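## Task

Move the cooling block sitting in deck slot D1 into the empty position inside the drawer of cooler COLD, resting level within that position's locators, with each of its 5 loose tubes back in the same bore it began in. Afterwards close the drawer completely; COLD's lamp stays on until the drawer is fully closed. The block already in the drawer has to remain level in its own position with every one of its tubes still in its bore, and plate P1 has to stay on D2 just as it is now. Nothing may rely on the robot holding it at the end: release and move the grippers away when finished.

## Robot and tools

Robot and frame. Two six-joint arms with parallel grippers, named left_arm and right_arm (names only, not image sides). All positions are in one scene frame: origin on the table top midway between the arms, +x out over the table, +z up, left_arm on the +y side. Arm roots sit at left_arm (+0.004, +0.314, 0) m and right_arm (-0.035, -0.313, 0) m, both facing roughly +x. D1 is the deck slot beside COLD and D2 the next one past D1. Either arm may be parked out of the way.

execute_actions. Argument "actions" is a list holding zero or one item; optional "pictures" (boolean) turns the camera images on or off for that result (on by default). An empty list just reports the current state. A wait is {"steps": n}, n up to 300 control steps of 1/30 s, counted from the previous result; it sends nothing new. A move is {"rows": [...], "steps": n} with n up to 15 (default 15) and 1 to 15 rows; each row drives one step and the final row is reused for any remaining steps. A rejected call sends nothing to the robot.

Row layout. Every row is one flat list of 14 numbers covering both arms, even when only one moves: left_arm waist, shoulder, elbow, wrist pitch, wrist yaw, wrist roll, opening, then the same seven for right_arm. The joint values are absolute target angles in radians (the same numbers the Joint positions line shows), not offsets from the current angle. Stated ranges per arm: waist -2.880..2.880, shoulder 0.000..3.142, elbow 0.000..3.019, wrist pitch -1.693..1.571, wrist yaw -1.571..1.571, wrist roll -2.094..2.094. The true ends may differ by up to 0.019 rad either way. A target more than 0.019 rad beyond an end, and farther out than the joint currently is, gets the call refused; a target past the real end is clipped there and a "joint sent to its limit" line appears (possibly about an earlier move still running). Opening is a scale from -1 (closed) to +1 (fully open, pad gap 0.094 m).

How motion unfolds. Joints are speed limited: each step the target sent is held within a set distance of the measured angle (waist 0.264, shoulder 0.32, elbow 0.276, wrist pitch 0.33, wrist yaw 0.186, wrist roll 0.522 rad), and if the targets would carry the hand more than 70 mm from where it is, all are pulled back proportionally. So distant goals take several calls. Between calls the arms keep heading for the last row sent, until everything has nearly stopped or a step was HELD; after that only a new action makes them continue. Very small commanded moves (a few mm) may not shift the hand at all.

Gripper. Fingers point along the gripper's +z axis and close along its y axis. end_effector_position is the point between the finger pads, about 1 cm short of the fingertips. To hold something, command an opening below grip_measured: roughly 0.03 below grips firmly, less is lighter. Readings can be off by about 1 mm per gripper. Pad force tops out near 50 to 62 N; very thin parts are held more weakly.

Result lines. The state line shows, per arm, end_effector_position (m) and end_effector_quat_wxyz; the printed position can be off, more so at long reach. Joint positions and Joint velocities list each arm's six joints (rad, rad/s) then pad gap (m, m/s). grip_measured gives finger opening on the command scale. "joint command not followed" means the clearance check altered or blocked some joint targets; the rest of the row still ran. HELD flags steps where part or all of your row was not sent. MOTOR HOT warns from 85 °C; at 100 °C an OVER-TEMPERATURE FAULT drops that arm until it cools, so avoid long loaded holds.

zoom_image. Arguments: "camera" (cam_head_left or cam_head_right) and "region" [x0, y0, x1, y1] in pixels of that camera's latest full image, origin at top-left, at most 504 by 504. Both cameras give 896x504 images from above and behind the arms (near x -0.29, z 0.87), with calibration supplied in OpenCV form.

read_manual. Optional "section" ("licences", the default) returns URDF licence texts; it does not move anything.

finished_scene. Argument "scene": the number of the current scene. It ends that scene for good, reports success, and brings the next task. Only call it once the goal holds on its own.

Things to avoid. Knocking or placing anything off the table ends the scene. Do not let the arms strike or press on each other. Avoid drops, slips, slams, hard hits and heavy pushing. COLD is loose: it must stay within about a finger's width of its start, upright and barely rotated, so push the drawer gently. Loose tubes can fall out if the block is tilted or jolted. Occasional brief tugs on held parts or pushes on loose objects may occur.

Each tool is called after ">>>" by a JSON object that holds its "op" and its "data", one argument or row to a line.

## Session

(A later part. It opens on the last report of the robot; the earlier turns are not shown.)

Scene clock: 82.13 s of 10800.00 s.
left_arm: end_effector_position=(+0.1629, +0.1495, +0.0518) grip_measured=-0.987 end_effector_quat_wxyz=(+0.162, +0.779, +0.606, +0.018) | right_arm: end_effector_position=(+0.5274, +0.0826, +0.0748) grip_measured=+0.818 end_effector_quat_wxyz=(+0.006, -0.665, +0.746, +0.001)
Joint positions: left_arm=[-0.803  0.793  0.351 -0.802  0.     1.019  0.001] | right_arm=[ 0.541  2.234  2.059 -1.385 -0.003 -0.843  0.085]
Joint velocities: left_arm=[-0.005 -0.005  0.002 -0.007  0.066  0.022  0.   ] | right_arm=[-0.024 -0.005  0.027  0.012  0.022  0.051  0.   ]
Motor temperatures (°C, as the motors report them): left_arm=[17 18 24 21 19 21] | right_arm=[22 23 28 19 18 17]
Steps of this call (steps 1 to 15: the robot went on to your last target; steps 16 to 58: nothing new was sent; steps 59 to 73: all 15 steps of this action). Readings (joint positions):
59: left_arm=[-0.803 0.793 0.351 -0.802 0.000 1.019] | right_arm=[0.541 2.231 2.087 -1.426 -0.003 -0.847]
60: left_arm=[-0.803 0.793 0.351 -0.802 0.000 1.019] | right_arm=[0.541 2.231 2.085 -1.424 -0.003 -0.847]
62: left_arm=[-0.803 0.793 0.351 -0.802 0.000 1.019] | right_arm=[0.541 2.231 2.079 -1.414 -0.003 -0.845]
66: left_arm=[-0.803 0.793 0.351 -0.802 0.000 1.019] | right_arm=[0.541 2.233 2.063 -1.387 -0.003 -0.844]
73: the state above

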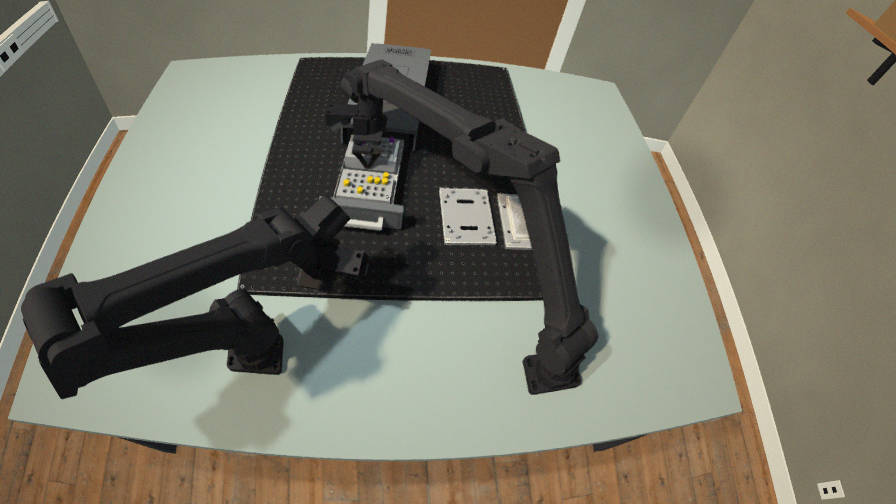

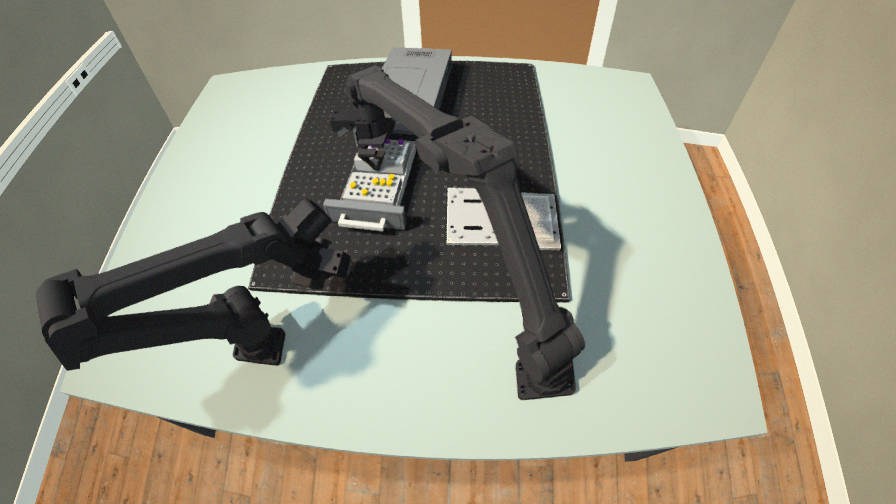

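>>> {"op": "execute_actions", "data": {
  "actions": [
    {"rows":[[-0.8,0.8,0.36,-0.8,0,1.01,-1,0.54,2.18,2.1,-1.375,0.018,-0.835,0.77],[-0.8,0.8,0.36,-0.8,0,1.01,-1,0.54,2.18,2.1,-1.375,0.018,-0.835,0.77],[-0.8,0.8,0.36,-0.8,0,1.01,-1,0.54,2.19,2.1,-1.375,0.018,-0.835,0.77],[-0.8,0.8,0.36,-0.8,0,1.01,-1,0.54,2.2,2.095,-1.375,0.018,-0.835,0.77]]}
  ],
  "pictures": false
}}

>>> {"op": "execute_actions", "data": {
  "actions": [
    {"rows":[[-0.8,0.8,0.36,-0.8,0,1.01,-1,0.54,2.215,2.095,-1.37,0.018,-0.835,0.77]]}
  ]
}}

>>> {"op": "zoom_image", "data": {
  "camera": "cam_head_left",
  "region": [325, 100, 425, 200]
}}

>>> {"op": "zoom_image", "data": {
  "camera": "cam_head_right",
  "region": [330, 100, 430, 200]
}}

Scene clock: 86.47 s of 10800.00 s.
left_arm: end_effector_position=(+0.1629, +0.1495, +0.0518) grip_measured=-0.987 end_effector_quat_wxyz=(+0.162, +0.779, +0.606, +0.018) | right_arm: end_effector_position=(+0.5279, +0.0793, +0.0655) grip_measured=+0.818 end_effector_quat_wxyz=(-0.002, -0.665, +0.747, -0.007)
Joint positions: left_arm=[-0.803  0.793  0.351 -0.802  0.     1.019  0.001] | right_arm=[ 0.541  2.246  2.056 -1.384  0.014 -0.842  0.085]
Joint velocities: left_arm=[-0.015 -0.024 -0.017 -0.027 -0.095 -0.007  0.   ] | right_arm=[ 0.005  0.005  0.002  0.002 -0.11  -0.022  0.002]
Motor temperatures (°C, as the motors report them): left_arm=[17 18 24 21 19 21] | right_arm=[22 23 28 19 18 17]
Steps of this call (steps 1 to 15: the robot went on to your last target; steps 16 to 90: nothing new was sent; then 0.83 s passed at rest; steps 91 to 105: all 15 steps of this action). Readings (joint positions):
91: left_arm=[-0.803 0.793 0.351 -0.802 0.000 1.019] | right_arm=[0.541 2.234 2.059 -1.384 0.003 -0.843]
92: left_arm=[-0.803 0.793 0.351 -0.802 0.000 1.019] | right_arm=[0.541 2.234 2.059 -1.384 0.010 -0.843]
94: left_arm=[-0.803 0.793 0.351 -0.802 0.000 1.019] | right_arm=[0.541 2.235 2.059 -1.384 0.015 -0.843]
98: left_arm=[-0.803 0.793 0.351 -0.802 0.000 1.019] | right_arm=[0.541 2.240 2.059 -1.384 0.016 -0.843]
105: the state above

Scene clock: 86.97 s of 10800.00 s.
left_arm: end_effector_position=(+0.1629, +0.1495, +0.0518) grip_measured=-0.987 end_effector_quat_wxyz=(+0.162, +0.779, +0.606, +0.018) | right_arm: end_effector_position=(+0.5278, +0.0793, +0.0648) grip_measured=+0.818 end_effector_quat_wxyz=(-0.003, -0.665, +0.747, -0.007)
Joint positions: left_arm=[-0.803  0.793  0.351 -0.802  0.     1.019  0.001] | right_arm=[ 0.541  2.248  2.056 -1.384  0.014 -0.841  0.085]
Joint velocities: left_arm=[ 0.005 -0.015  0.002  0.002  0.022 -0.037 -0.   ] | right_arm=[ 0.005  0.005 -0.007 -0.002  0.051 -0.022  0.   ]
Motor temperatures (°C, as the motors report them): left_arm=[17 18 24 21 19 21] | right_arm=[22 23 28 19 18 17]
Steps of this call (steps 1 to 15: all 15 steps of this action). Readings (joint positions):
1: left_arm=[-0.803 0.793 0.351 -0.802 0.000 1.019] | right_arm=[0.541 2.247 2.056 -1.384 0.014 -0.842]
2: left_arm=[-0.803 0.793 0.351 -0.802 0.000 1.019] | right_arm=[0.541 2.247 2.056 -1.384 0.014 -0.841]
4: left_arm=[-0.803 0.793 0.351 -0.802 0.000 1.019] | right_arm=[0.541 2.248 2.056 -1.384 0.014 -0.841]
8: left_arm=[-0.803 0.793 0.351 -0.802 0.000 1.019] | right_arm=[0.541 2.248 2.056 -1.384 0.014 -0.841]
15: the state above

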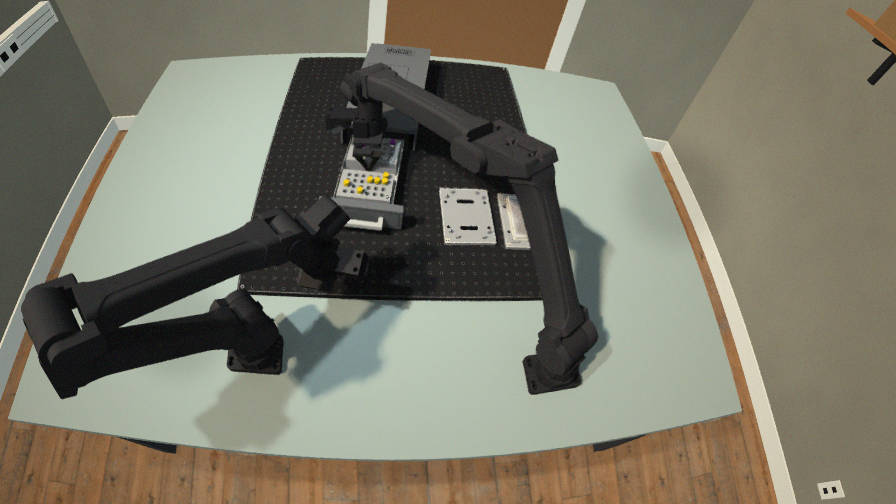

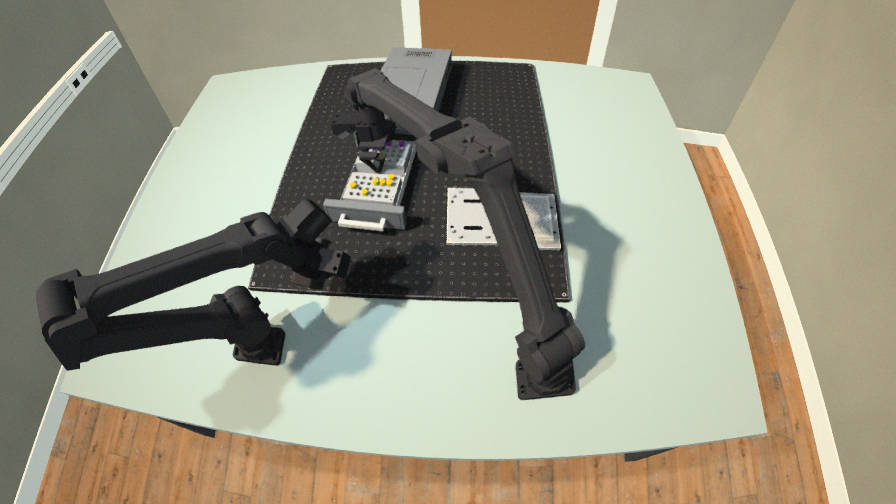

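Region (325, 100, 425, 200) of cam_head_left's 896x504 image, scaled by 5.040, with more detail than that image has.

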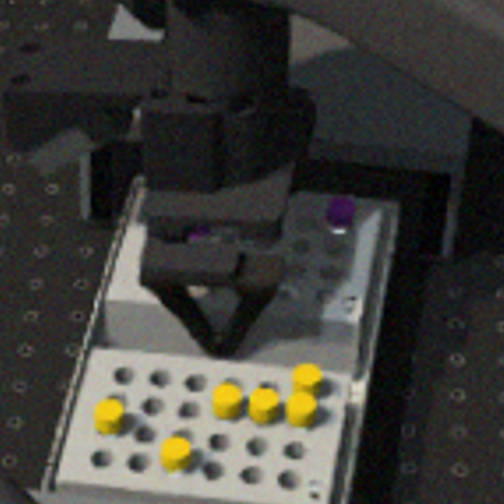

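Region (330, 100, 430, 200) of cam_head_right's 896x504 image, scaled by 5.040, with more detail than that image has.

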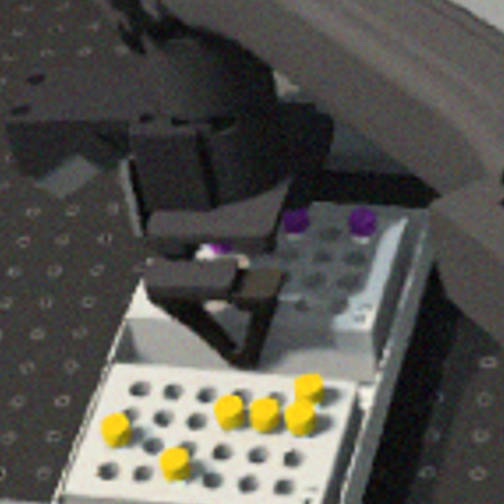

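>>> {"op": "execute_actions", "data": {
  "actions": [
    {"rows":[[-0.8,0.8,0.36,-0.8,0,1.01,-1,0.54,2.2,2.095,-1.412,0.018,-0.835,0.77]]}
  ],
  "pictures": false
}}

>>> {"op": "execute_actions", "data": {
  "actions": [
    {"rows":[[-0.8,0.8,0.36,-0.8,0,1.01,-1,0.54,2.225,2.095,-1.412,0.018,-0.835,0.77]]}
  ]
}}

>>> {"op": "zoom_image", "data": {
  "camera": "cam_head_left",
  "region": [325, 100, 425, 200]
}}

Scene clock: 89.73 s of 10800.00 s.
left_arm: end_effector_position=(+0.1629, +0.1495, +0.0518) grip_measured=-0.987 end_effector_quat_wxyz=(+0.162, +0.779, +0.606, +0.018) | right_arm: end_effector_position=(+0.5248, +0.0769, +0.0643) grip_measured=+0.818 end_effector_quat_wxyz=(-0.011, -0.665, +0.747, -0.006)
Joint positions: left_arm=[-0.803  0.793  0.351 -0.802  0.     1.019  0.001] | right_arm=[ 0.541  2.248  2.056 -1.399  0.015 -0.841  0.085]
Joint velocities: left_arm=[-0.005 -0.015 -0.007 -0.002  0.051 -0.066 -0.001] | right_arm=[-0.015 -0.034  0.002  0.012 -0.037 -0.022 -0.   ]
Motor temperatures (°C, as the motors report them): left_arm=[17 18 24 21 19 21] | right_arm=[22 23 27 19 18 17]
Steps of this call (steps 1 to 15: the robot went on to your last target; steps 16 to 68: nothing new was sent; steps 69 to 83: all 15 steps of this action). Readings (joint positions):
69: left_arm=[-0.803 0.793 0.351 -0.802 0.000 1.019] | right_arm=[0.541 2.248 2.056 -1.386 0.014 -0.841]
70: left_arm=[-0.803 0.793 0.351 -0.802 0.000 1.019] | right_arm=[0.541 2.248 2.056 -1.390 0.014 -0.841]
72: left_arm=[-0.803 0.793 0.351 -0.802 0.000 1.019] | right_arm=[0.541 2.248 2.056 -1.397 0.015 -0.841]
76: left_arm=[-0.803 0.793 0.351 -0.802 0.000 1.019] | right_arm=[0.541 2.248 2.056 -1.399 0.015 -0.841]
83: the state above

Scene clock: 90.23 s of 10800.00 s.
left_arm: end_effector_position=(+0.1629, +0.1495, +0.0518) grip_measured=-0.987 end_effector_quat_wxyz=(+0.162, +0.779, +0.606, +0.018) | right_arm: end_effector_position=(+0.5246, +0.0768, +0.0621) grip_measured=+0.818 end_effector_quat_wxyz=(-0.013, -0.664, +0.747, -0.006)
Joint positions: left_arm=[-0.803  0.793  0.351 -0.802  0.     1.019  0.001] | right_arm=[ 0.541  2.252  2.056 -1.399  0.015 -0.84   0.085]
Joint velocities: left_arm=[ 0.005  0.005  0.002  0.017 -0.037 -0.007  0.   ] | right_arm=[-0.005  0.005 -0.007  0.012 -0.007 -0.081  0.001]
Motor temperatures (°C, as the motors report them): left_arm=[17 18 24 21 19 21] | right_arm=[22 23 27 19 18 17]
Steps of this call (steps 1 to 15: all 15 steps of this action). Readings (joint positions):
1: left_arm=[-0.803 0.793 0.351 -0.802 0.000 1.019] | right_arm=[0.541 2.250 2.056 -1.399 0.015 -0.841]
2: left_arm=[-0.803 0.793 0.351 -0.802 0.000 1.019] | right_arm=[0.541 2.251 2.056 -1.399 0.015 -0.841]
4: left_arm=[-0.803 0.793 0.351 -0.802 0.000 1.019] | right_arm=[0.541 2.252 2.056 -1.399 0.015 -0.841]
8: left_arm=[-0.803 0.793 0.351 -0.802 0.000 1.019] | right_arm=[0.541 2.252 2.056 -1.399 0.015 -0.840]
15: the state above

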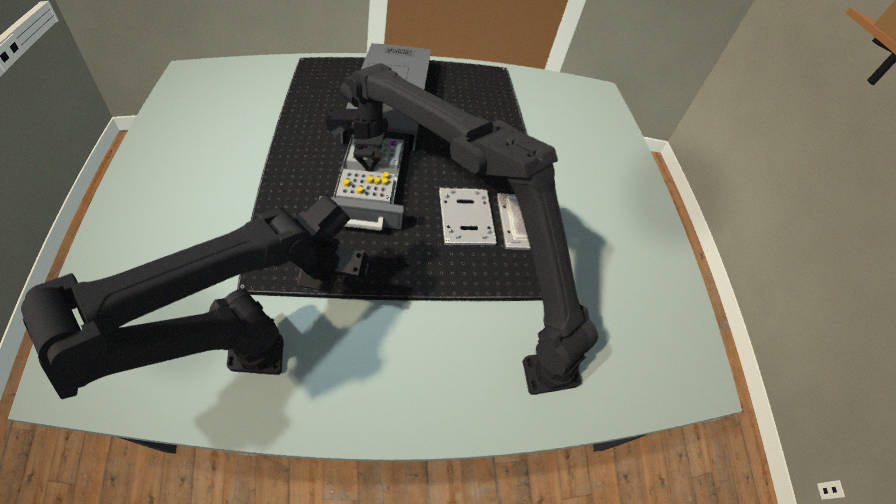

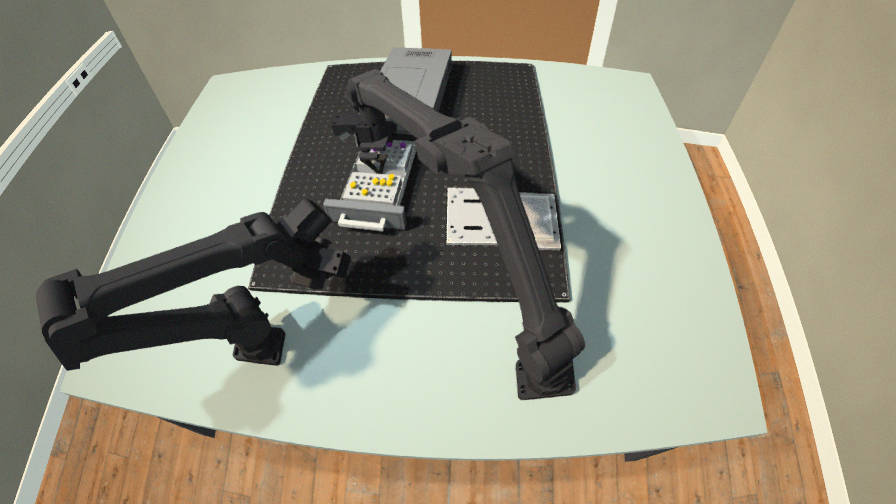

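Region (325, 100, 425, 200) of cam_head_left's 896x504 image, scaled by 5.040, with more detail than that image has.

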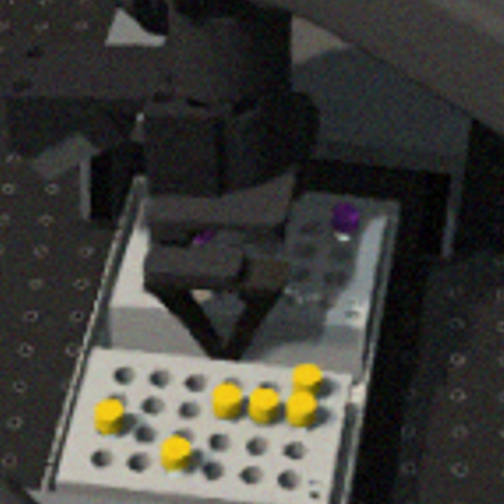

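>>> {"op": "execute_actions", "data": {
  "actions": [
    {"rows":[[-0.8,0.8,0.36,-0.8,0,1.01,-1,0.54,2.2,2.095,-1.40,-0.002,-0.835,0.77]]}
  ],
  "pictures": false
}}

>>> {"op": "execute_actions", "data": {
  "actions": [
    {"rows":[[-0.8,0.8,0.36,-0.8,0,1.01,-1,0.54,2.24,2.09,-1.40,0,-0.835,0.77]]}
  ]
}}

>>> {"op": "zoom_image", "data": {
  "camera": "cam_head_left",
  "region": [325, 100, 425, 200]
}}

Scene clock: 92.20 s of 10800.00 s.
left_arm: end_effector_position=(+0.1629, +0.1495, +0.0518) grip_measured=-0.987 end_effector_quat_wxyz=(+0.162, +0.779, +0.606, +0.018) | right_arm: end_effector_position=(+0.5229, +0.0792, +0.0620) grip_measured=+0.818 end_effector_quat_wxyz=(-0.012, -0.664, +0.748, +0.002)
Joint positions: left_arm=[-0.803  0.793  0.351 -0.802  0.     1.019  0.001] | right_arm=[ 0.541  2.252  2.056 -1.399 -0.002 -0.839  0.085]
Joint velocities: left_arm=[-0.005 -0.015 -0.012 -0.007  0.037 -0.007 -0.001] | right_arm=[-0.005 -0.015  0.002 -0.002 -0.066  0.095  0.   ]
Motor temperatures (°C, as the motors report them): left_arm=[17 18 24 21 19 21] | right_arm=[22 23 27 19 18 17]
Steps of this call (steps 1 to 15: the robot went on to your last target; steps 16 to 44: nothing new was sent; steps 45 to 59: all 15 steps of this action). Readings (joint positions):
45: left_arm=[-0.803 0.793 0.351 -0.802 0.000 1.019] | right_arm=[0.541 2.252 2.056 -1.399 0.010 -0.840]
46: left_arm=[-0.803 0.793 0.351 -0.802 0.000 1.019] | right_arm=[0.541 2.252 2.056 -1.399 0.004 -0.840]
48: left_arm=[-0.803 0.793 0.351 -0.802 0.000 1.019] | right_arm=[0.541 2.252 2.056 -1.399 0.000 -0.839]
52: left_arm=[-0.803 0.793 0.351 -0.802 0.000 1.019] | right_arm=[0.541 2.252 2.056 -1.399 -0.002 -0.839]
59: the state above

Scene clock: 92.70 s of 10800.00 s.
left_arm: end_effector_position=(+0.1629, +0.1495, +0.0518) grip_measured=-0.987 end_effector_quat_wxyz=(+0.162, +0.779, +0.606, +0.018) | right_arm: end_effector_position=(+0.5228, +0.0791, +0.0615) grip_measured=+0.818 end_effector_quat_wxyz=(-0.012, -0.664, +0.748, +0.002)
Joint positions: left_arm=[-0.803  0.793  0.351 -0.802  0.     1.019  0.001] | right_arm=[ 0.541  2.252  2.056 -1.399 -0.002 -0.839  0.085]
Joint velocities: left_arm=[ 0.005 -0.015 -0.012 -0.017 -0.022 -0.007  0.001] | right_arm=[ 0.015 -0.005 -0.002  0.017 -0.051 -0.022 -0.   ]
Motor temperatures (°C, as the motors report them): left_arm=[17 18 24 21 19 21] | right_arm=[22 23 27 19 18 17]
Steps of this call (steps 1 to 15: all 15 steps of this action). Readings (joint positions):
1: left_arm=[-0.803 0.793 0.351 -0.802 0.000 1.019] | right_arm=[0.541 2.252 2.056 -1.399 -0.002 -0.839]
2: left_arm=[-0.803 0.793 0.351 -0.802 0.000 1.019] | right_arm=[0.541 2.252 2.056 -1.399 -0.002 -0.839]
4: left_arm=[-0.803 0.793 0.351 -0.802 0.000 1.019] | right_arm=[0.541 2.252 2.056 -1.399 -0.002 -0.839]
8: left_arm=[-0.803 0.793 0.351 -0.802 0.000 1.019] | right_arm=[0.541 2.252 2.056 -1.399 -0.002 -0.839]
15: the state above

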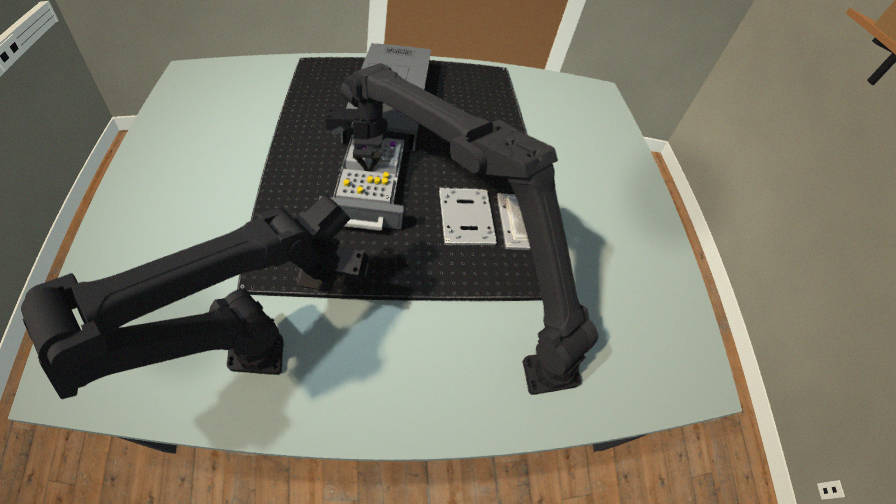

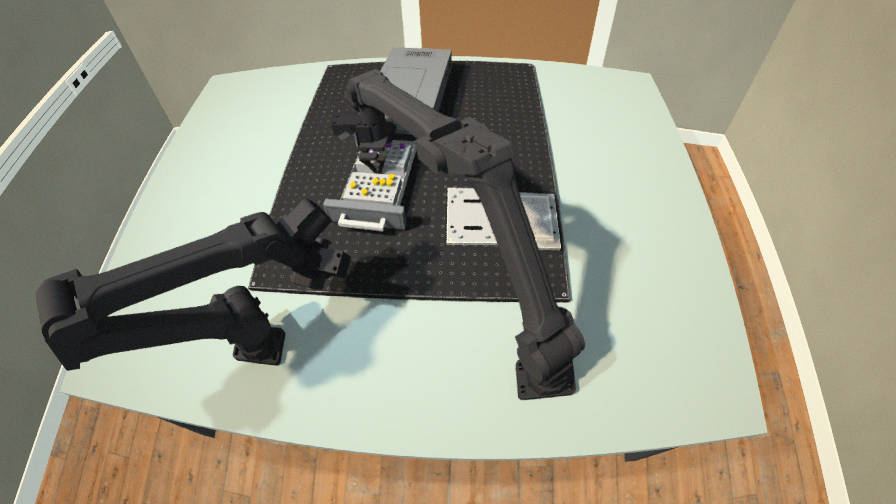

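Region (325, 100, 425, 200) of cam_head_left's 896x504 image, scaled by 5.040, with more detail than that image has.

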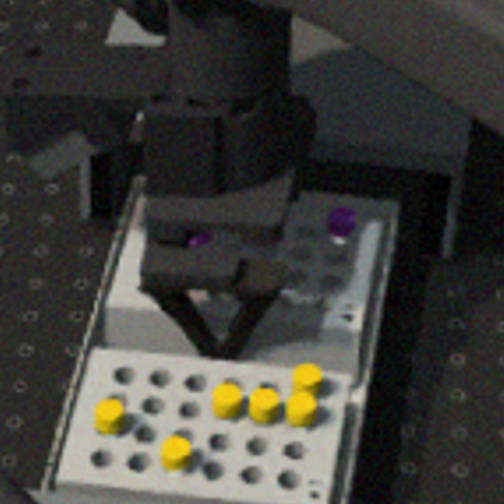

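Aligned; releasing and lifting clear to inspect.

>>> {"op": "execute_actions", "data": {
  "actions": [
    {"rows":[[-0.8,0.8,0.36,-0.8,0,1.01,-1,0.54,2.24,2.09,-1.40,0.003,-0.835,0.8],[-0.8,0.8,0.36,-0.8,0,1.01,-1,0.54,2.24,2.09,-1.40,0.003,-0.835,0.82],[-0.8,0.8,0.36,-0.8,0,1.01,-1,0.54,2.24,2.09,-1.40,0.003,-0.835,0.85],[-0.8,0.8,0.36,-0.8,0,1.01,-1,0.54,2.24,2.09,-1.40,0.003,-0.835,0.92]],"steps":10}
  ],
  "pictures": false
}}

>>> {"op": "execute_actions", "data": {
  "actions": [
    {"rows":[[-0.8,0.8,0.36,-0.8,0,1.01,-1,0.54,2.22,2.09,-1.41,0,-0.835,0.92],[-0.8,0.8,0.36,-0.8,0,1.01,-1,0.54,2.205,2.09,-1.41,0,-0.835,0.92],[-0.8,0.8,0.36,-0.8,0,1.01,-1,0.54,2.19,2.09,-1.415,0,-0.835,0.92],[-0.8,0.8,0.36,-0.8,0,1.01,-1,0.54,2.17,2.09,-1.42,0,-0.835,0.92],[-0.8,0.8,0.36,-0.8,0,1.01,-1,0.54,2.15,2.09,-1.42,0,-0.835,0.92],[-0.8,0.8,0.36,-0.8,0,1.01,-1,0.54,2.12,2.09,-1.425,0,-0.835,0.92],[-0.8,0.8,0.36,-0.8,0,1.01,-1,0.54,2.09,2.09,-1.425,0,-0.835,0.92],[-0.8,0.8,0.36,-0.8,0,1.01,-1,0.54,2.06,2.09,-1.425,0,-0.835,0.92]]}
  ],
  "pictures": false
}}

>>> {"op": "execute_actions", "data": {
  "actions": [
    {"rows":[[-0.8,0.8,0.36,-0.8,0,1.01,-1,0.15,1.8,1.8,-1.425,0,-0.835,0.92]]}
  ]
}}

>>> {"op": "zoom_image", "data": {
  "camera": "cam_head_left",
  "region": [325, 120, 425, 220]
}}

>>> {"op": "zoom_image", "data": {
  "camera": "cam_head_right",
  "region": [330, 120, 430, 220]
}}

Scene clock: 97.53 s of 10800.00 s.
left_arm: end_effector_position=(+0.1629, +0.1495, +0.0518) grip_measured=-0.987 end_effector_quat_wxyz=(+0.162, +0.779, +0.606, +0.018) | right_arm: end_effector_position=(+0.5232, +0.0790, +0.0622) grip_measured=+0.917 end_effector_quat_wxyz=(-0.012, -0.664, +0.748, +0.001)
Joint positions: left_arm=[-0.803  0.793  0.351 -0.802  0.     1.019  0.001] | right_arm=[ 0.541  2.252  2.057 -1.399 -0.    -0.839  0.09 ]
Joint velocities: left_arm=[-0.005 -0.015 -0.017 -0.007  0.037  0.007  0.001] | right_arm=[-0.015 -0.005  0.012 -0.002 -0.037 -0.066 -0.   ]
Motor temperatures (°C, as the motors report them): left_arm=[17 18 24 21 19 21] | right_arm=[22 23 27 19 18 17]
Steps of this call (steps 1 to 15: the robot went on to your last target; steps 16 to 90: nothing new was sent; then 1.50 s passed at rest; steps 91 to 100: all 10 steps of this action). Readings (joint positions):
91: left_arm=[-0.803 0.793 0.351 -0.802 0.000 1.019] | right_arm=[0.541 2.252 2.056 -1.399 -0.002 -0.839]
92: left_arm=[-0.803 0.793 0.351 -0.802 0.000 1.019] | right_arm=[0.541 2.252 2.056 -1.399 -0.001 -0.839]
94: left_arm=[-0.803 0.793 0.351 -0.802 0.000 1.019] | right_arm=[0.541 2.253 2.056 -1.399 -0.000 -0.839]
98: left_arm=[-0.803 0.793 0.351 -0.802 0.000 1.019] | right_arm=[0.541 2.252 2.057 -1.399 -0.000 -0.839]
100: the state above

Scene clock: 98.03 s of 10800.00 s.
left_arm: end_effector_position=(+0.1629, +0.1495, +0.0518) grip_measured=-0.987 end_effector_quat_wxyz=(+0.162, +0.779, +0.606, +0.018) | right_arm: end_effector_position=(+0.5221, +0.0783, +0.1737) grip_measured=+0.917 end_effector_quat_wxyz=(+0.065, -0.662, +0.746, -0.007)
Joint positions: left_arm=[-0.803  0.793  0.351 -0.802  0.     1.019  0.001] | right_arm=[ 0.541  2.083  2.057 -1.413 -0.    -0.839  0.09 ]
Joint velocities: left_arm=[-0.015  0.015 -0.012 -0.012  0.066 -0.051 -0.001] | right_arm=[-0.005 -0.474 -0.007 -0.007 -0.022 -0.037 -0.   ]
Motor temperatures (°C, as the motors report them): left_arm=[17 18 24 21 19 21] | right_arm=[22 23 27 19 18 17]
Steps of this call (steps 1 to 15: all 15 steps of this action). Readings (joint positions):
1: left_arm=[-0.803 0.793 0.351 -0.802 0.000 1.019] | right_arm=[0.541 2.251 2.057 -1.400 -0.000 -0.839]
2: left_arm=[-0.803 0.793 0.351 -0.802 0.000 1.019] | right_arm=[0.541 2.250 2.057 -1.400 -0.000 -0.839]
4: left_arm=[-0.803 0.793 0.351 -0.802 0.000 1.019] | right_arm=[0.541 2.244 2.057 -1.403 -0.000 -0.839]
8: left_arm=[-0.803 0.793 0.351 -0.802 0.000 1.019] | right_arm=[0.541 2.205 2.057 -1.409 -0.000 -0.839]
15: the state above

Scene clock: 98.53 s of 10800.00 s.
left_arm: end_effector_position=(+0.1629, +0.1495, +0.0518) grip_measured=-0.987 end_effector_quat_wxyz=(+0.162, +0.779, +0.606, +0.018) | right_arm: end_effector_position=(+0.5427, -0.1462, +0.2243) grip_measured=+0.917 end_effector_quat_wxyz=(+0.064, -0.530, +0.845, -0.018)
Joint positions: left_arm=[-0.803  0.793  0.351 -0.802  0.     1.019  0.001] | right_arm=[ 0.209  1.836  1.809 -1.41  -0.002 -0.839  0.09 ]
Joint velocities: left_arm=[-0.005 -0.005 -0.007 -0.012  0.007 -0.051 -0.001] | right_arm=[-1.021 -0.151 -0.212 -0.042  0.066 -0.022  0.001]
Motor temperatures (°C, as the motors report them): left_arm=[17 18 24 21 19 21] | right_arm=[22 23 27 19 18 17]
Steps of this call (steps 1 to 15: all 15 steps of this action). Readings (joint positions):
1: left_arm=[-0.803 0.793 0.351 -0.802 0.000 1.019] | right_arm=[0.537 2.060 2.043 -1.409 -0.001 -0.839]
2: left_arm=[-0.803 0.793 0.351 -0.802 0.000 1.019] | right_arm=[0.532 2.031 2.013 -1.409 -0.002 -0.839]
4: left_arm=[-0.803 0.793 0.351 -0.802 0.000 1.019] | right_arm=[0.511 1.976 1.955 -1.409 -0.002 -0.839]
8: left_arm=[-0.803 0.793 0.351 -0.802 0.000 1.019] | right_arm=[0.430 1.897 1.876 -1.410 -0.002 -0.839]
15: the state above

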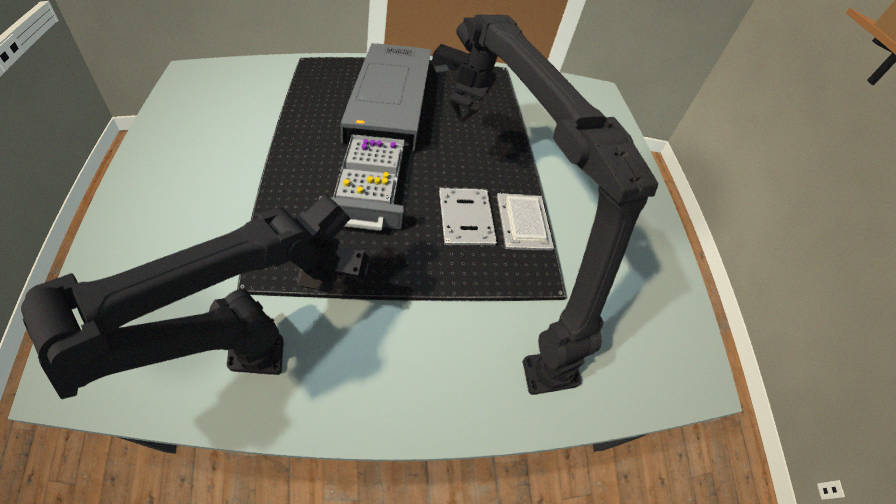

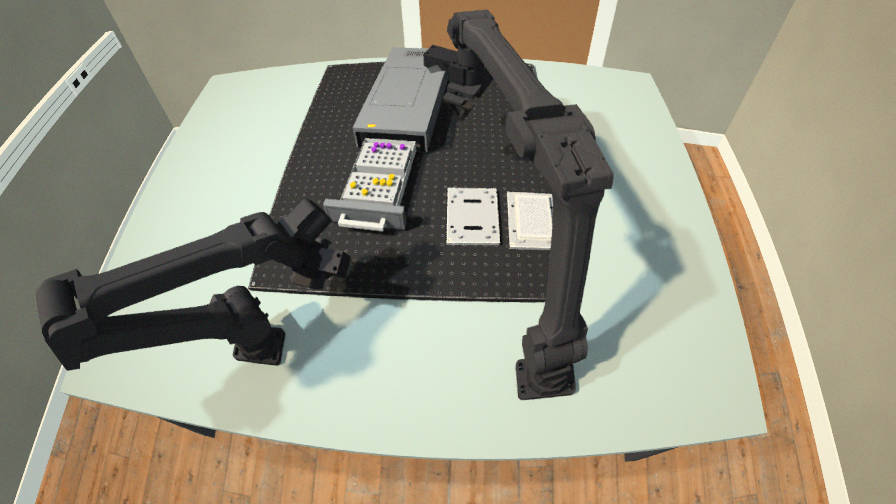

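Region (325, 120, 425, 220) of cam_head_left's 896x504 image, scaled by 5.040, with more detail than that image has.

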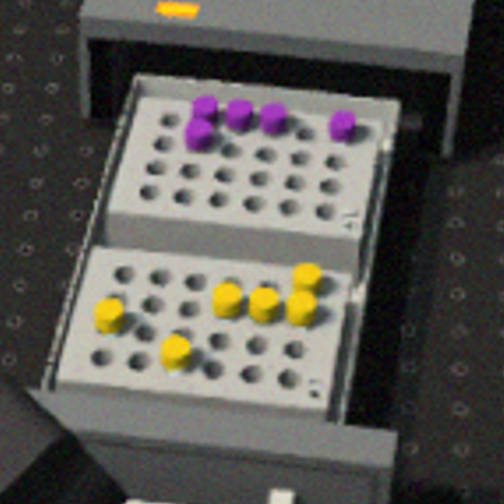

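Region (330, 120, 430, 220) of cam_head_right's 896x504 image, scaled by 5.040, with more detail than that image has.

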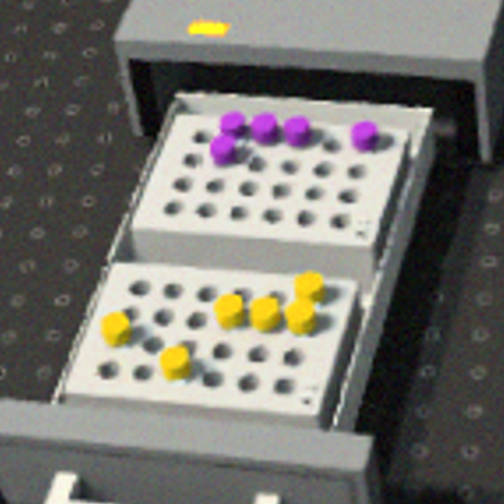

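>>> {"op": "execute_actions", "data": {
  "actions": [
    {"rows":[[-0.78,0.88,0.43,-0.8,0,1.01,-1,0.15,1.8,1.8,-1.425,0,-0.835,0.92],[-0.76,0.95,0.47,-0.8,0,1.01,-1,0.15,1.8,1.8,-1.425,0,-0.835,0.92],[-0.74,1.03,0.51,-0.8,0,1.01,-1,0.15,1.8,1.8,-1.425,0,-0.835,0.92],[-0.72,1.1,0.55,-0.79,0,1.01,-1,0.15,1.8,1.8,-1.425,0,-0.835,0.92],[-0.71,1.17,0.59,-0.79,0,1.01,-1,0.15,1.8,1.8,-1.425,0,-0.835,0.92],[-0.69,1.23,0.63,-0.78,0,1.01,-1,0.15,1.8,1.8,-1.425,0,-0.835,0.92],[-0.68,1.28,0.67,-0.78,0,1.02,-1,0.15,1.8,1.8,-1.425,0,-0.835,0.92]]}
  ],
  "pictures": false
}}

>>> {"op": "execute_actions", "data": {
  "actions": [
    {"rows":[[-0.67,1.305,0.685,-0.78,0,1.03,-1,0.15,1.8,1.8,-1.425,0,-0.835,0.92],[-0.66,1.321,0.7,-0.78,0,1.04,-1,0.15,1.8,1.8,-1.425,0,-0.835,0.92],[-0.65,1.337,0.715,-0.775,0,1.05,-1,0.15,1.8,1.8,-1.425,0,-0.835,0.92],[-0.64,1.354,0.73,-0.775,0,1.06,-1,0.15,1.8,1.8,-1.425,0,-0.835,0.92],[-0.63,1.37,0.745,-0.77,0,1.07,-1,0.15,1.8,1.8,-1.425,0,-0.835,0.92],[-0.62,1.386,0.76,-0.77,0,1.08,-1,0.15,1.8,1.8,-1.425,0,-0.835,0.92],[-0.612,1.402,0.775,-0.77,0,1.09,-1,0.15,1.8,1.8,-1.425,0,-0.835,0.92],[-0.603,1.419,0.79,-0.77,0,1.1,-1,0.15,1.8,1.8,-1.425,0,-0.835,0.92],[-0.595,1.435,0.805,-0.77,0,1.1,-1,0.15,1.8,1.8,-1.425,0,-0.835,0.92],[-0.586,1.453,0.826,-0.77,0,1.11,-1,0.15,1.8,1.8,-1.425,0,-0.835,0.92],[-0.577,1.472,0.847,-0.77,0,1.12,-1,0.15,1.8,1.8,-1.425,0,-0.835,0.92],[-0.568,1.49,0.868,-0.775,0,1.13,-1,0.15,1.8,1.8,-1.425,0,-0.835,0.92],[-0.56,1.508,0.89,-0.775,0,1.14,-1,0.15,1.8,1.8,-1.425,0,-0.835,0.92],[-0.551,1.527,0.911,-0.78,0,1.15,-1,0.15,1.8,1.8,-1.425,0,-0.835,0.92],[-0.543,1.545,0.932,-0.78,0,1.16,-1,0.15,1.8,1.8,-1.425,0,-0.835,0.92]]}
  ]
}}

>>> {"op": "execute_actions", "data": {
  "actions": [
    {"rows":[[-0.535,1.563,0.953,-0.785,0,1.17,-1,0.15,1.8,1.8,-1.425,0,-0.835,0.92],[-0.527,1.582,0.975,-0.79,0,1.18,-1,0.15,1.8,1.8,-1.425,0,-0.835,0.92],[-0.519,1.6,0.996,-0.79,0,1.18,-1,0.15,1.8,1.8,-1.425,0,-0.835,0.92],[-0.511,1.618,1.017,-0.795,0,1.19,-1,0.15,1.8,1.8,-1.425,0,-0.835,0.92],[-0.503,1.637,1.039,-0.8,0,1.2,-1,0.15,1.8,1.8,-1.425,0,-0.835,0.92],[-0.495,1.655,1.06,-0.8,0,1.2,-1,0.15,1.8,1.8,-1.425,0,-0.835,0.92],[-0.49,1.673,1.084,-0.807,0,1.21,-1,0.15,1.8,1.8,-1.425,0,-0.835,0.92],[-0.484,1.69,1.108,-0.813,0,1.22,-1,0.15,1.8,1.8,-1.425,0,-0.835,0.92],[-0.478,1.708,1.132,-0.82,0,1.22,-1,0.15,1.8,1.8,-1.425,0,-0.835,0.92],[-0.472,1.725,1.157,-0.827,0,1.23,-1,0.15,1.8,1.8,-1.425,0,-0.835,0.92],[-0.467,1.743,1.181,-0.833,0,1.24,-1,0.15,1.8,1.8,-1.425,0,-0.835,0.92],[-0.462,1.76,1.205,-0.84,0,1.24,-1,0.15,1.8,1.8,-1.425,0,-0.835,0.92],[-0.457,1.778,1.229,-0.847,0,1.25,-1,0.15,1.8,1.8,-1.425,0,-0.835,0.92],[-0.452,1.795,1.253,-0.853,0,1.25,-1,0.15,1.8,1.8,-1.425,0,-0.835,0.92],[-0.447,1.813,1.278,-0.86,0,1.26,-1,0.15,1.8,1.8,-1.425,0,-0.835,0.92]]}
  ],
  "pictures": false
}}

>>> {"op": "execute_actions", "data": {
  "actions": [
    {"rows":[[-0.444,1.823,1.292,-0.86,0,1.26,-1,0.15,1.8,1.8,-1.425,0,-0.835,0.92],[-0.441,1.833,1.306,-0.86,0,1.26,-1,0.15,1.8,1.8,-1.425,0,-0.835,0.92],[-0.438,1.843,1.32,-0.86,0,1.26,-1,0.15,1.8,1.8,-1.425,0,-0.835,0.92],[-0.435,1.853,1.335,-0.86,0,1.27,-1,0.15,1.8,1.8,-1.425,0,-0.835,0.92],[-0.431,1.863,1.35,-0.86,0,1.27,-1,0.15,1.8,1.8,-1.425,0,-0.835,0.92]]}
  ]
}}

Scene clock: 110.03 s of 10800.00 s.
left_arm: end_effector_position=(+0.2561, +0.1105, +0.0378) grip_measured=-0.987 end_effector_quat_wxyz=(+0.067, +0.748, +0.660, +0.011) | right_arm: end_effector_position=(+0.5474, -0.1853, +0.2268) grip_measured=+0.917 end_effector_quat_wxyz=(+0.062, -0.503, +0.862, -0.021)
Joint positions: left_arm=[-0.68   1.304  0.65  -0.781  0.     1.019  0.001] | right_arm=[ 0.145  1.823  1.798 -1.415  0.002 -0.839  0.09 ]
Joint velocities: left_arm=[ 0.005 -0.103 -0.007  0.002  0.007  0.051  0.001] | right_arm=[-0.015 -0.015 -0.007 -0.002 -0.051  0.007 -0.   ]
Motor temperatures (°C, as the motors report them): left_arm=[17 18 24 21 19 21] | right_arm=[22 23 26 19 18 17]
Steps of this call (steps 1 to 30: the robot went on to your last target; steps 31 to 90: nothing new was sent; then 8.00 s passed at rest; steps 91 to 105: all 15 steps of this action). Readings (joint positions):
91: left_arm=[-0.801 0.799 0.353 -0.802 0.000 1.019] | right_arm=[0.145 1.823 1.798 -1.415 0.002 -0.839]
92: left_arm=[-0.795 0.820 0.361 -0.802 0.001 1.019] | right_arm=[0.145 1.823 1.798 -1.415 0.002 -0.839]
94: left_arm=[-0.767 0.921 0.405 -0.802 0.001 1.019] | right_arm=[0.145 1.823 1.798 -1.415 0.002 -0.839]
98: left_arm=[-0.700 1.216 0.577 -0.799 0.001 1.019] | right_arm=[0.145 1.823 1.798 -1.415 0.002 -0.839]
105: the state above

Scene clock: 110.53 s of 10800.00 s.
left_arm: end_effector_position=(+0.3289, +0.1046, +0.0324) grip_measured=-0.989 end_effector_quat_wxyz=(+0.056, +0.744, +0.666, +0.013) | right_arm: end_effector_position=(+0.5474, -0.1853, +0.2268) grip_measured=+0.917 end_effector_quat_wxyz=(+0.062, -0.503, +0.862, -0.021)
Joint positions: left_arm=[-0.572  1.489  0.821 -0.787  0.005  1.113  0.001] | right_arm=[ 0.145  1.823  1.798 -1.415  0.002 -0.839  0.09 ]
Joint velocities: left_arm=[ 0.269  0.581  0.632 -0.002 -0.022  0.271 -0.   ] | right_arm=[ 0.005 -0.015  0.007 -0.002 -0.022  0.022 -0.001]
Motor temperatures (°C, as the motors report them): left_arm=[17 18 24 21 19 21] | right_arm=[22 23 26 19 18 17]
Steps of this call (steps 1 to 15: all 15 steps of this action). Readings (joint positions):
1: left_arm=[-0.680 1.302 0.650 -0.781 0.000 1.019] | right_arm=[0.145 1.823 1.798 -1.415 0.002 -0.839]
2: left_arm=[-0.679 1.302 0.650 -0.781 0.000 1.021] | right_arm=[0.145 1.823 1.798 -1.415 0.002 -0.839]
4: left_arm=[-0.669 1.308 0.654 -0.781 0.000 1.029] | right_arm=[0.145 1.823 1.798 -1.415 0.002 -0.839]
8: left_arm=[-0.629 1.361 0.702 -0.781 0.000 1.056] | right_arm=[0.145 1.823 1.798 -1.415 0.002 -0.839]
15: the state above

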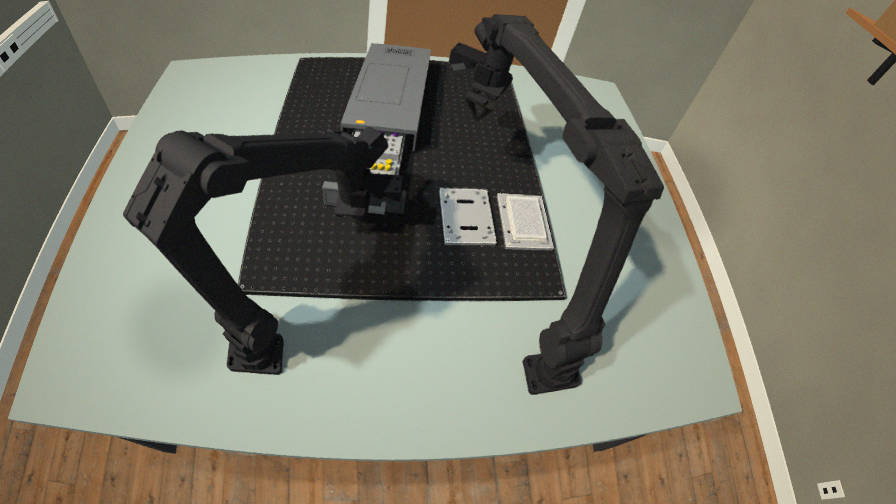

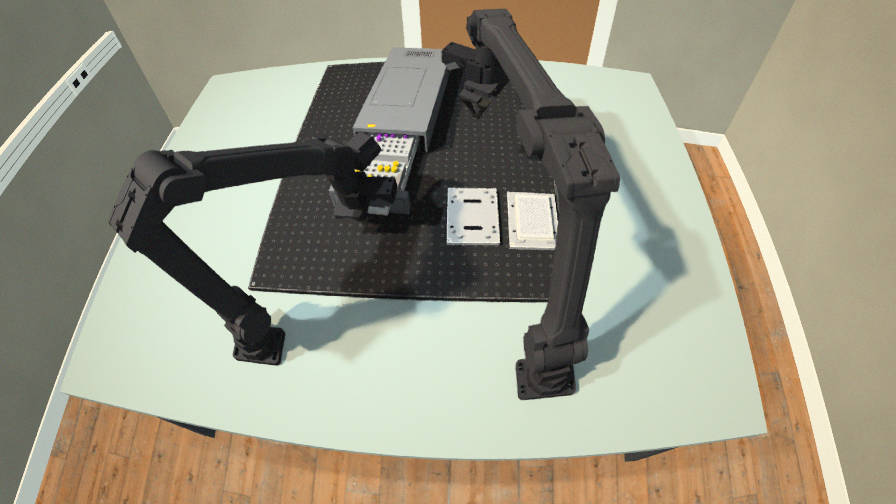

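Scene clock: 111.03 s of 10800.00 s.
left_arm: end_effector_position=(+0.4681, +0.0828, +0.0413) grip_measured=-0.989 end_effector_quat_wxyz=(+0.076, +0.743, +0.664, +0.029) | right_arm: end_effector_position=(+0.5474, -0.1853, +0.2268) grip_measured=+0.917 end_effector_quat_wxyz=(+0.062, -0.503, +0.862, -0.021)
Joint positions: left_arm=[-0.463  1.753  1.182 -0.837  0.002  1.222  0.001] | right_arm=[ 0.145  1.823  1.798 -1.415  0.002 -0.839  0.09 ]
Joint velocities: left_arm=[ 0.142  0.484  0.676 -0.227  0.007  0.154 -0.   ] | right_arm=[-0.015 -0.015  0.002 -0.007  0.037 -0.007  0.   ]
Motor temperatures (°C, as the motors report them): left_arm=[17 18 24 21 19 21] | right_arm=[22 23 26 19 18 17]
Steps of this call (steps 1 to 15: all 15 steps of this action). Readings (joint positions):
1: left_arm=[-0.562 1.510 0.844 -0.787 0.004 1.122] | right_arm=[0.145 1.823 1.798 -1.415 0.002 -0.839]
2: left_arm=[-0.552 1.530 0.867 -0.787 0.004 1.132] | right_arm=[0.145 1.823 1.798 -1.415 0.002 -0.839]
4: left_arm=[-0.534 1.568 0.916 -0.787 0.003 1.147] | right_arm=[0.145 1.823 1.798 -1.415 0.002 -0.839]
8: left_arm=[-0.502 1.639 1.013 -0.794 0.002 1.177] | right_arm=[0.145 1.823 1.798 -1.415 0.002 -0.839]
15: the state above

Scene clock: 111.53 s of 10800.00 s.
left_arm: end_effector_position=(+0.5124, +0.0790, +0.0393) grip_measured=-0.989 end_effector_quat_wxyz=(+0.084, +0.744, +0.662, +0.036) | right_arm: end_effector_position=(+0.5474, -0.1853, +0.2268) grip_measured=+0.917 end_effector_quat_wxyz=(+0.062, -0.503, +0.862, -0.021)
Joint positions: left_arm=[-0.434  1.839  1.298 -0.846  0.002  1.256  0.001] | right_arm=[ 0.145  1.823  1.798 -1.415  0.002 -0.839  0.09 ]
Joint velocities: left_arm=[-0.005 -0.005  0.007 -0.002  0.037 -0.007 -0.001] | right_arm=[ 0.005 -0.005 -0.002 -0.027 -0.022 -0.037  0.   ]
Motor temperatures (°C, as the motors report them): left_arm=[17 18 24 21 19 21] | right_arm=[22 23 26 19 18 17]
Steps of this call (steps 1 to 15: all 15 steps of this action). Readings (joint positions):
1: left_arm=[-0.459 1.770 1.204 -0.842 0.002 1.228] | right_arm=[0.145 1.823 1.798 -1.415 0.002 -0.839]
2: left_arm=[-0.455 1.784 1.224 -0.844 0.002 1.231] | right_arm=[0.145 1.823 1.798 -1.415 0.002 -0.839]
4: left_arm=[-0.447 1.810 1.258 -0.845 0.002 1.239] | right_arm=[0.145 1.823 1.798 -1.415 0.002 -0.839]
8: left_arm=[-0.436 1.838 1.297 -0.845 0.002 1.250] | right_arm=[0.145 1.823 1.798 -1.415 0.002 -0.839]
15: the state above

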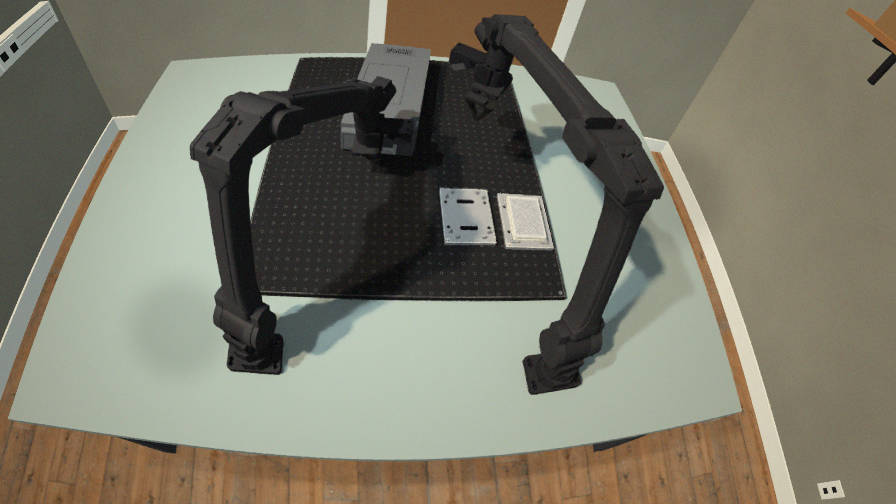

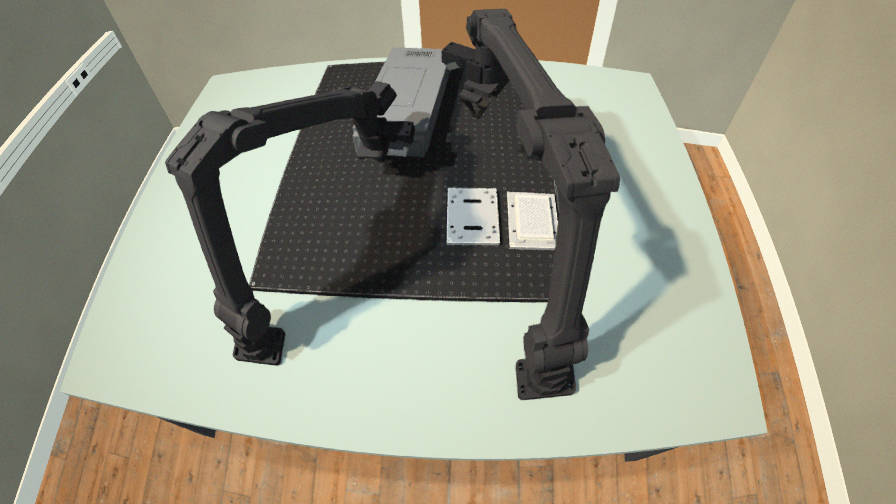

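>>> {"op": "execute_actions", "data": {
  "actions": [
    {"rows":[[-0.431,1.863,1.35,-0.82,0,1.27,-1,0.15,1.8,1.8,-1.425,0,-0.835,0.92],[-0.431,1.863,1.35,-0.8,0,1.27,-1,0.15,1.8,1.8,-1.425,0,-0.835,0.92],[-0.431,1.863,1.35,-0.775,0,1.27,-1,0.15,1.8,1.8,-1.425,0,-0.835,0.92]],"steps":12}
  ],
  "pictures": false
}}

>>> {"op": "execute_actions", "data": {
  "actions": [
    {"rows":[[-0.43,1.75,1.22,-0.86,0,1.27,-1,0.15,1.8,1.8,-1.425,0,-0.835,0.92],[-0.43,1.7,1.18,-0.86,0,1.27,-1,0.15,1.8,1.8,-1.425,0,-0.835,0.92],[-0.4,1.6,1.1,-0.86,0,1.27,-1,0.15,1.8,1.8,-1.425,0,-0.835,0.92],[-0.2,1.3,0.8,-0.86,0,1.27,-1,0.15,1.8,1.8,-1.425,0,-0.835,0.92]]}
  ]
}}

Scene clock: 114.33 s of 10800.00 s.
left_arm: end_effector_position=(+0.5240, +0.0736, +0.0420) grip_measured=-0.989 end_effector_quat_wxyz=(+0.109, +0.743, +0.659, +0.047) | right_arm: end_effector_position=(+0.5474, -0.1853, +0.2268) grip_measured=+0.917 end_effector_quat_wxyz=(+0.062, -0.503, +0.862, -0.021)
Joint positions: left_arm=[-0.434  1.839  1.298 -0.793  0.002  1.258  0.001] | right_arm=[ 0.145  1.823  1.798 -1.415  0.002 -0.839  0.09 ]
Joint velocities: left_arm=[-0.005  0.005  0.007  0.002 -0.007  0.007 -0.   ] | right_arm=[-0.005 -0.005 -0.012 -0.007  0.066  0.007  0.   ]
Motor temperatures (°C, as the motors report them): left_arm=[17 18 25 21 19 21] | right_arm=[22 23 26 19 18 17]
Steps of this call (steps 1 to 15: the robot went on to your last target; steps 16 to 72: nothing new was sent; steps 73 to 84: all 12 steps of this action). Readings (joint positions):
73: left_arm=[-0.434 1.839 1.298 -0.844 0.002 1.258] | right_arm=[0.145 1.823 1.798 -1.415 0.002 -0.839]
74: left_arm=[-0.434 1.839 1.298 -0.838 0.002 1.258] | right_arm=[0.145 1.823 1.798 -1.415 0.002 -0.839]
76: left_arm=[-0.434 1.839 1.298 -0.812 0.002 1.258] | right_arm=[0.145 1.823 1.798 -1.415 0.002 -0.839]
80: left_arm=[-0.434 1.839 1.298 -0.793 0.002 1.258] | right_arm=[0.145 1.823 1.798 -1.415 0.002 -0.839]
84: the state above

Scene clock: 114.83 s of 10800.00 s.
left_arm: end_effector_position=(+0.3741, +0.2494, +0.1019) grip_measured=-0.989 end_effector_quat_wxyz=(+0.105, +0.651, +0.749, +0.065) | right_arm: end_effector_position=(+0.5474, -0.1853, +0.2268) grip_measured=+0.917 end_effector_quat_wxyz=(+0.062, -0.503, +0.862, -0.021)
Joint positions: left_arm=[-0.175  1.27   0.803 -0.857 -0.003  1.259  0.001] | right_arm=[ 0.145  1.823  1.798 -1.415  0.002 -0.839  0.09 ]
Joint velocities: left_arm=[-0.005 -0.435 -0.012  0.007 -0.081 -0.007  0.   ] | right_arm=[-0.015  0.005  0.002 -0.022 -0.051 -0.037 -0.   ]
Motor temperatures (°C, as the motors report them): left_arm=[17 18 25 21 19 21] | right_arm=[22 23 26 19 18 17]
Steps of this call (steps 1 to 15: all 15 steps of this action). Readings (joint positions):
1: left_arm=[-0.434 1.834 1.290 -0.799 0.002 1.258] | right_arm=[0.145 1.823 1.798 -1.415 0.002 -0.839]
2: left_arm=[-0.434 1.818 1.267 -0.808 0.002 1.258] | right_arm=[0.145 1.823 1.798 -1.415 0.002 -0.839]
4: left_arm=[-0.426 1.755 1.181 -0.819 0.003 1.258] | right_arm=[0.145 1.823 1.798 -1.415 0.002 -0.839]
8: left_arm=[-0.339 1.591 1.003 -0.825 0.004 1.258] | right_arm=[0.145 1.823 1.798 -1.415 0.002 -0.839]
15: the state above

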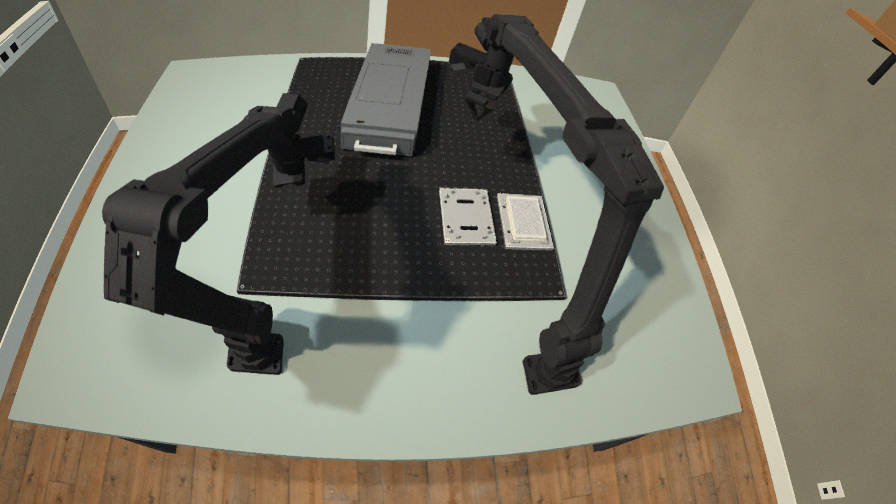

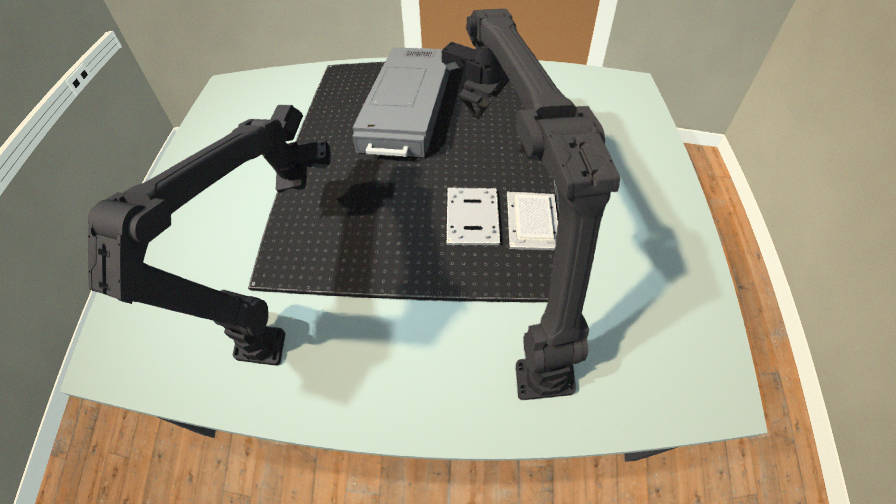

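>>> {"op": "finished_scene", "data": {
  "scene": 1
}}

The scene is finished: the task was done.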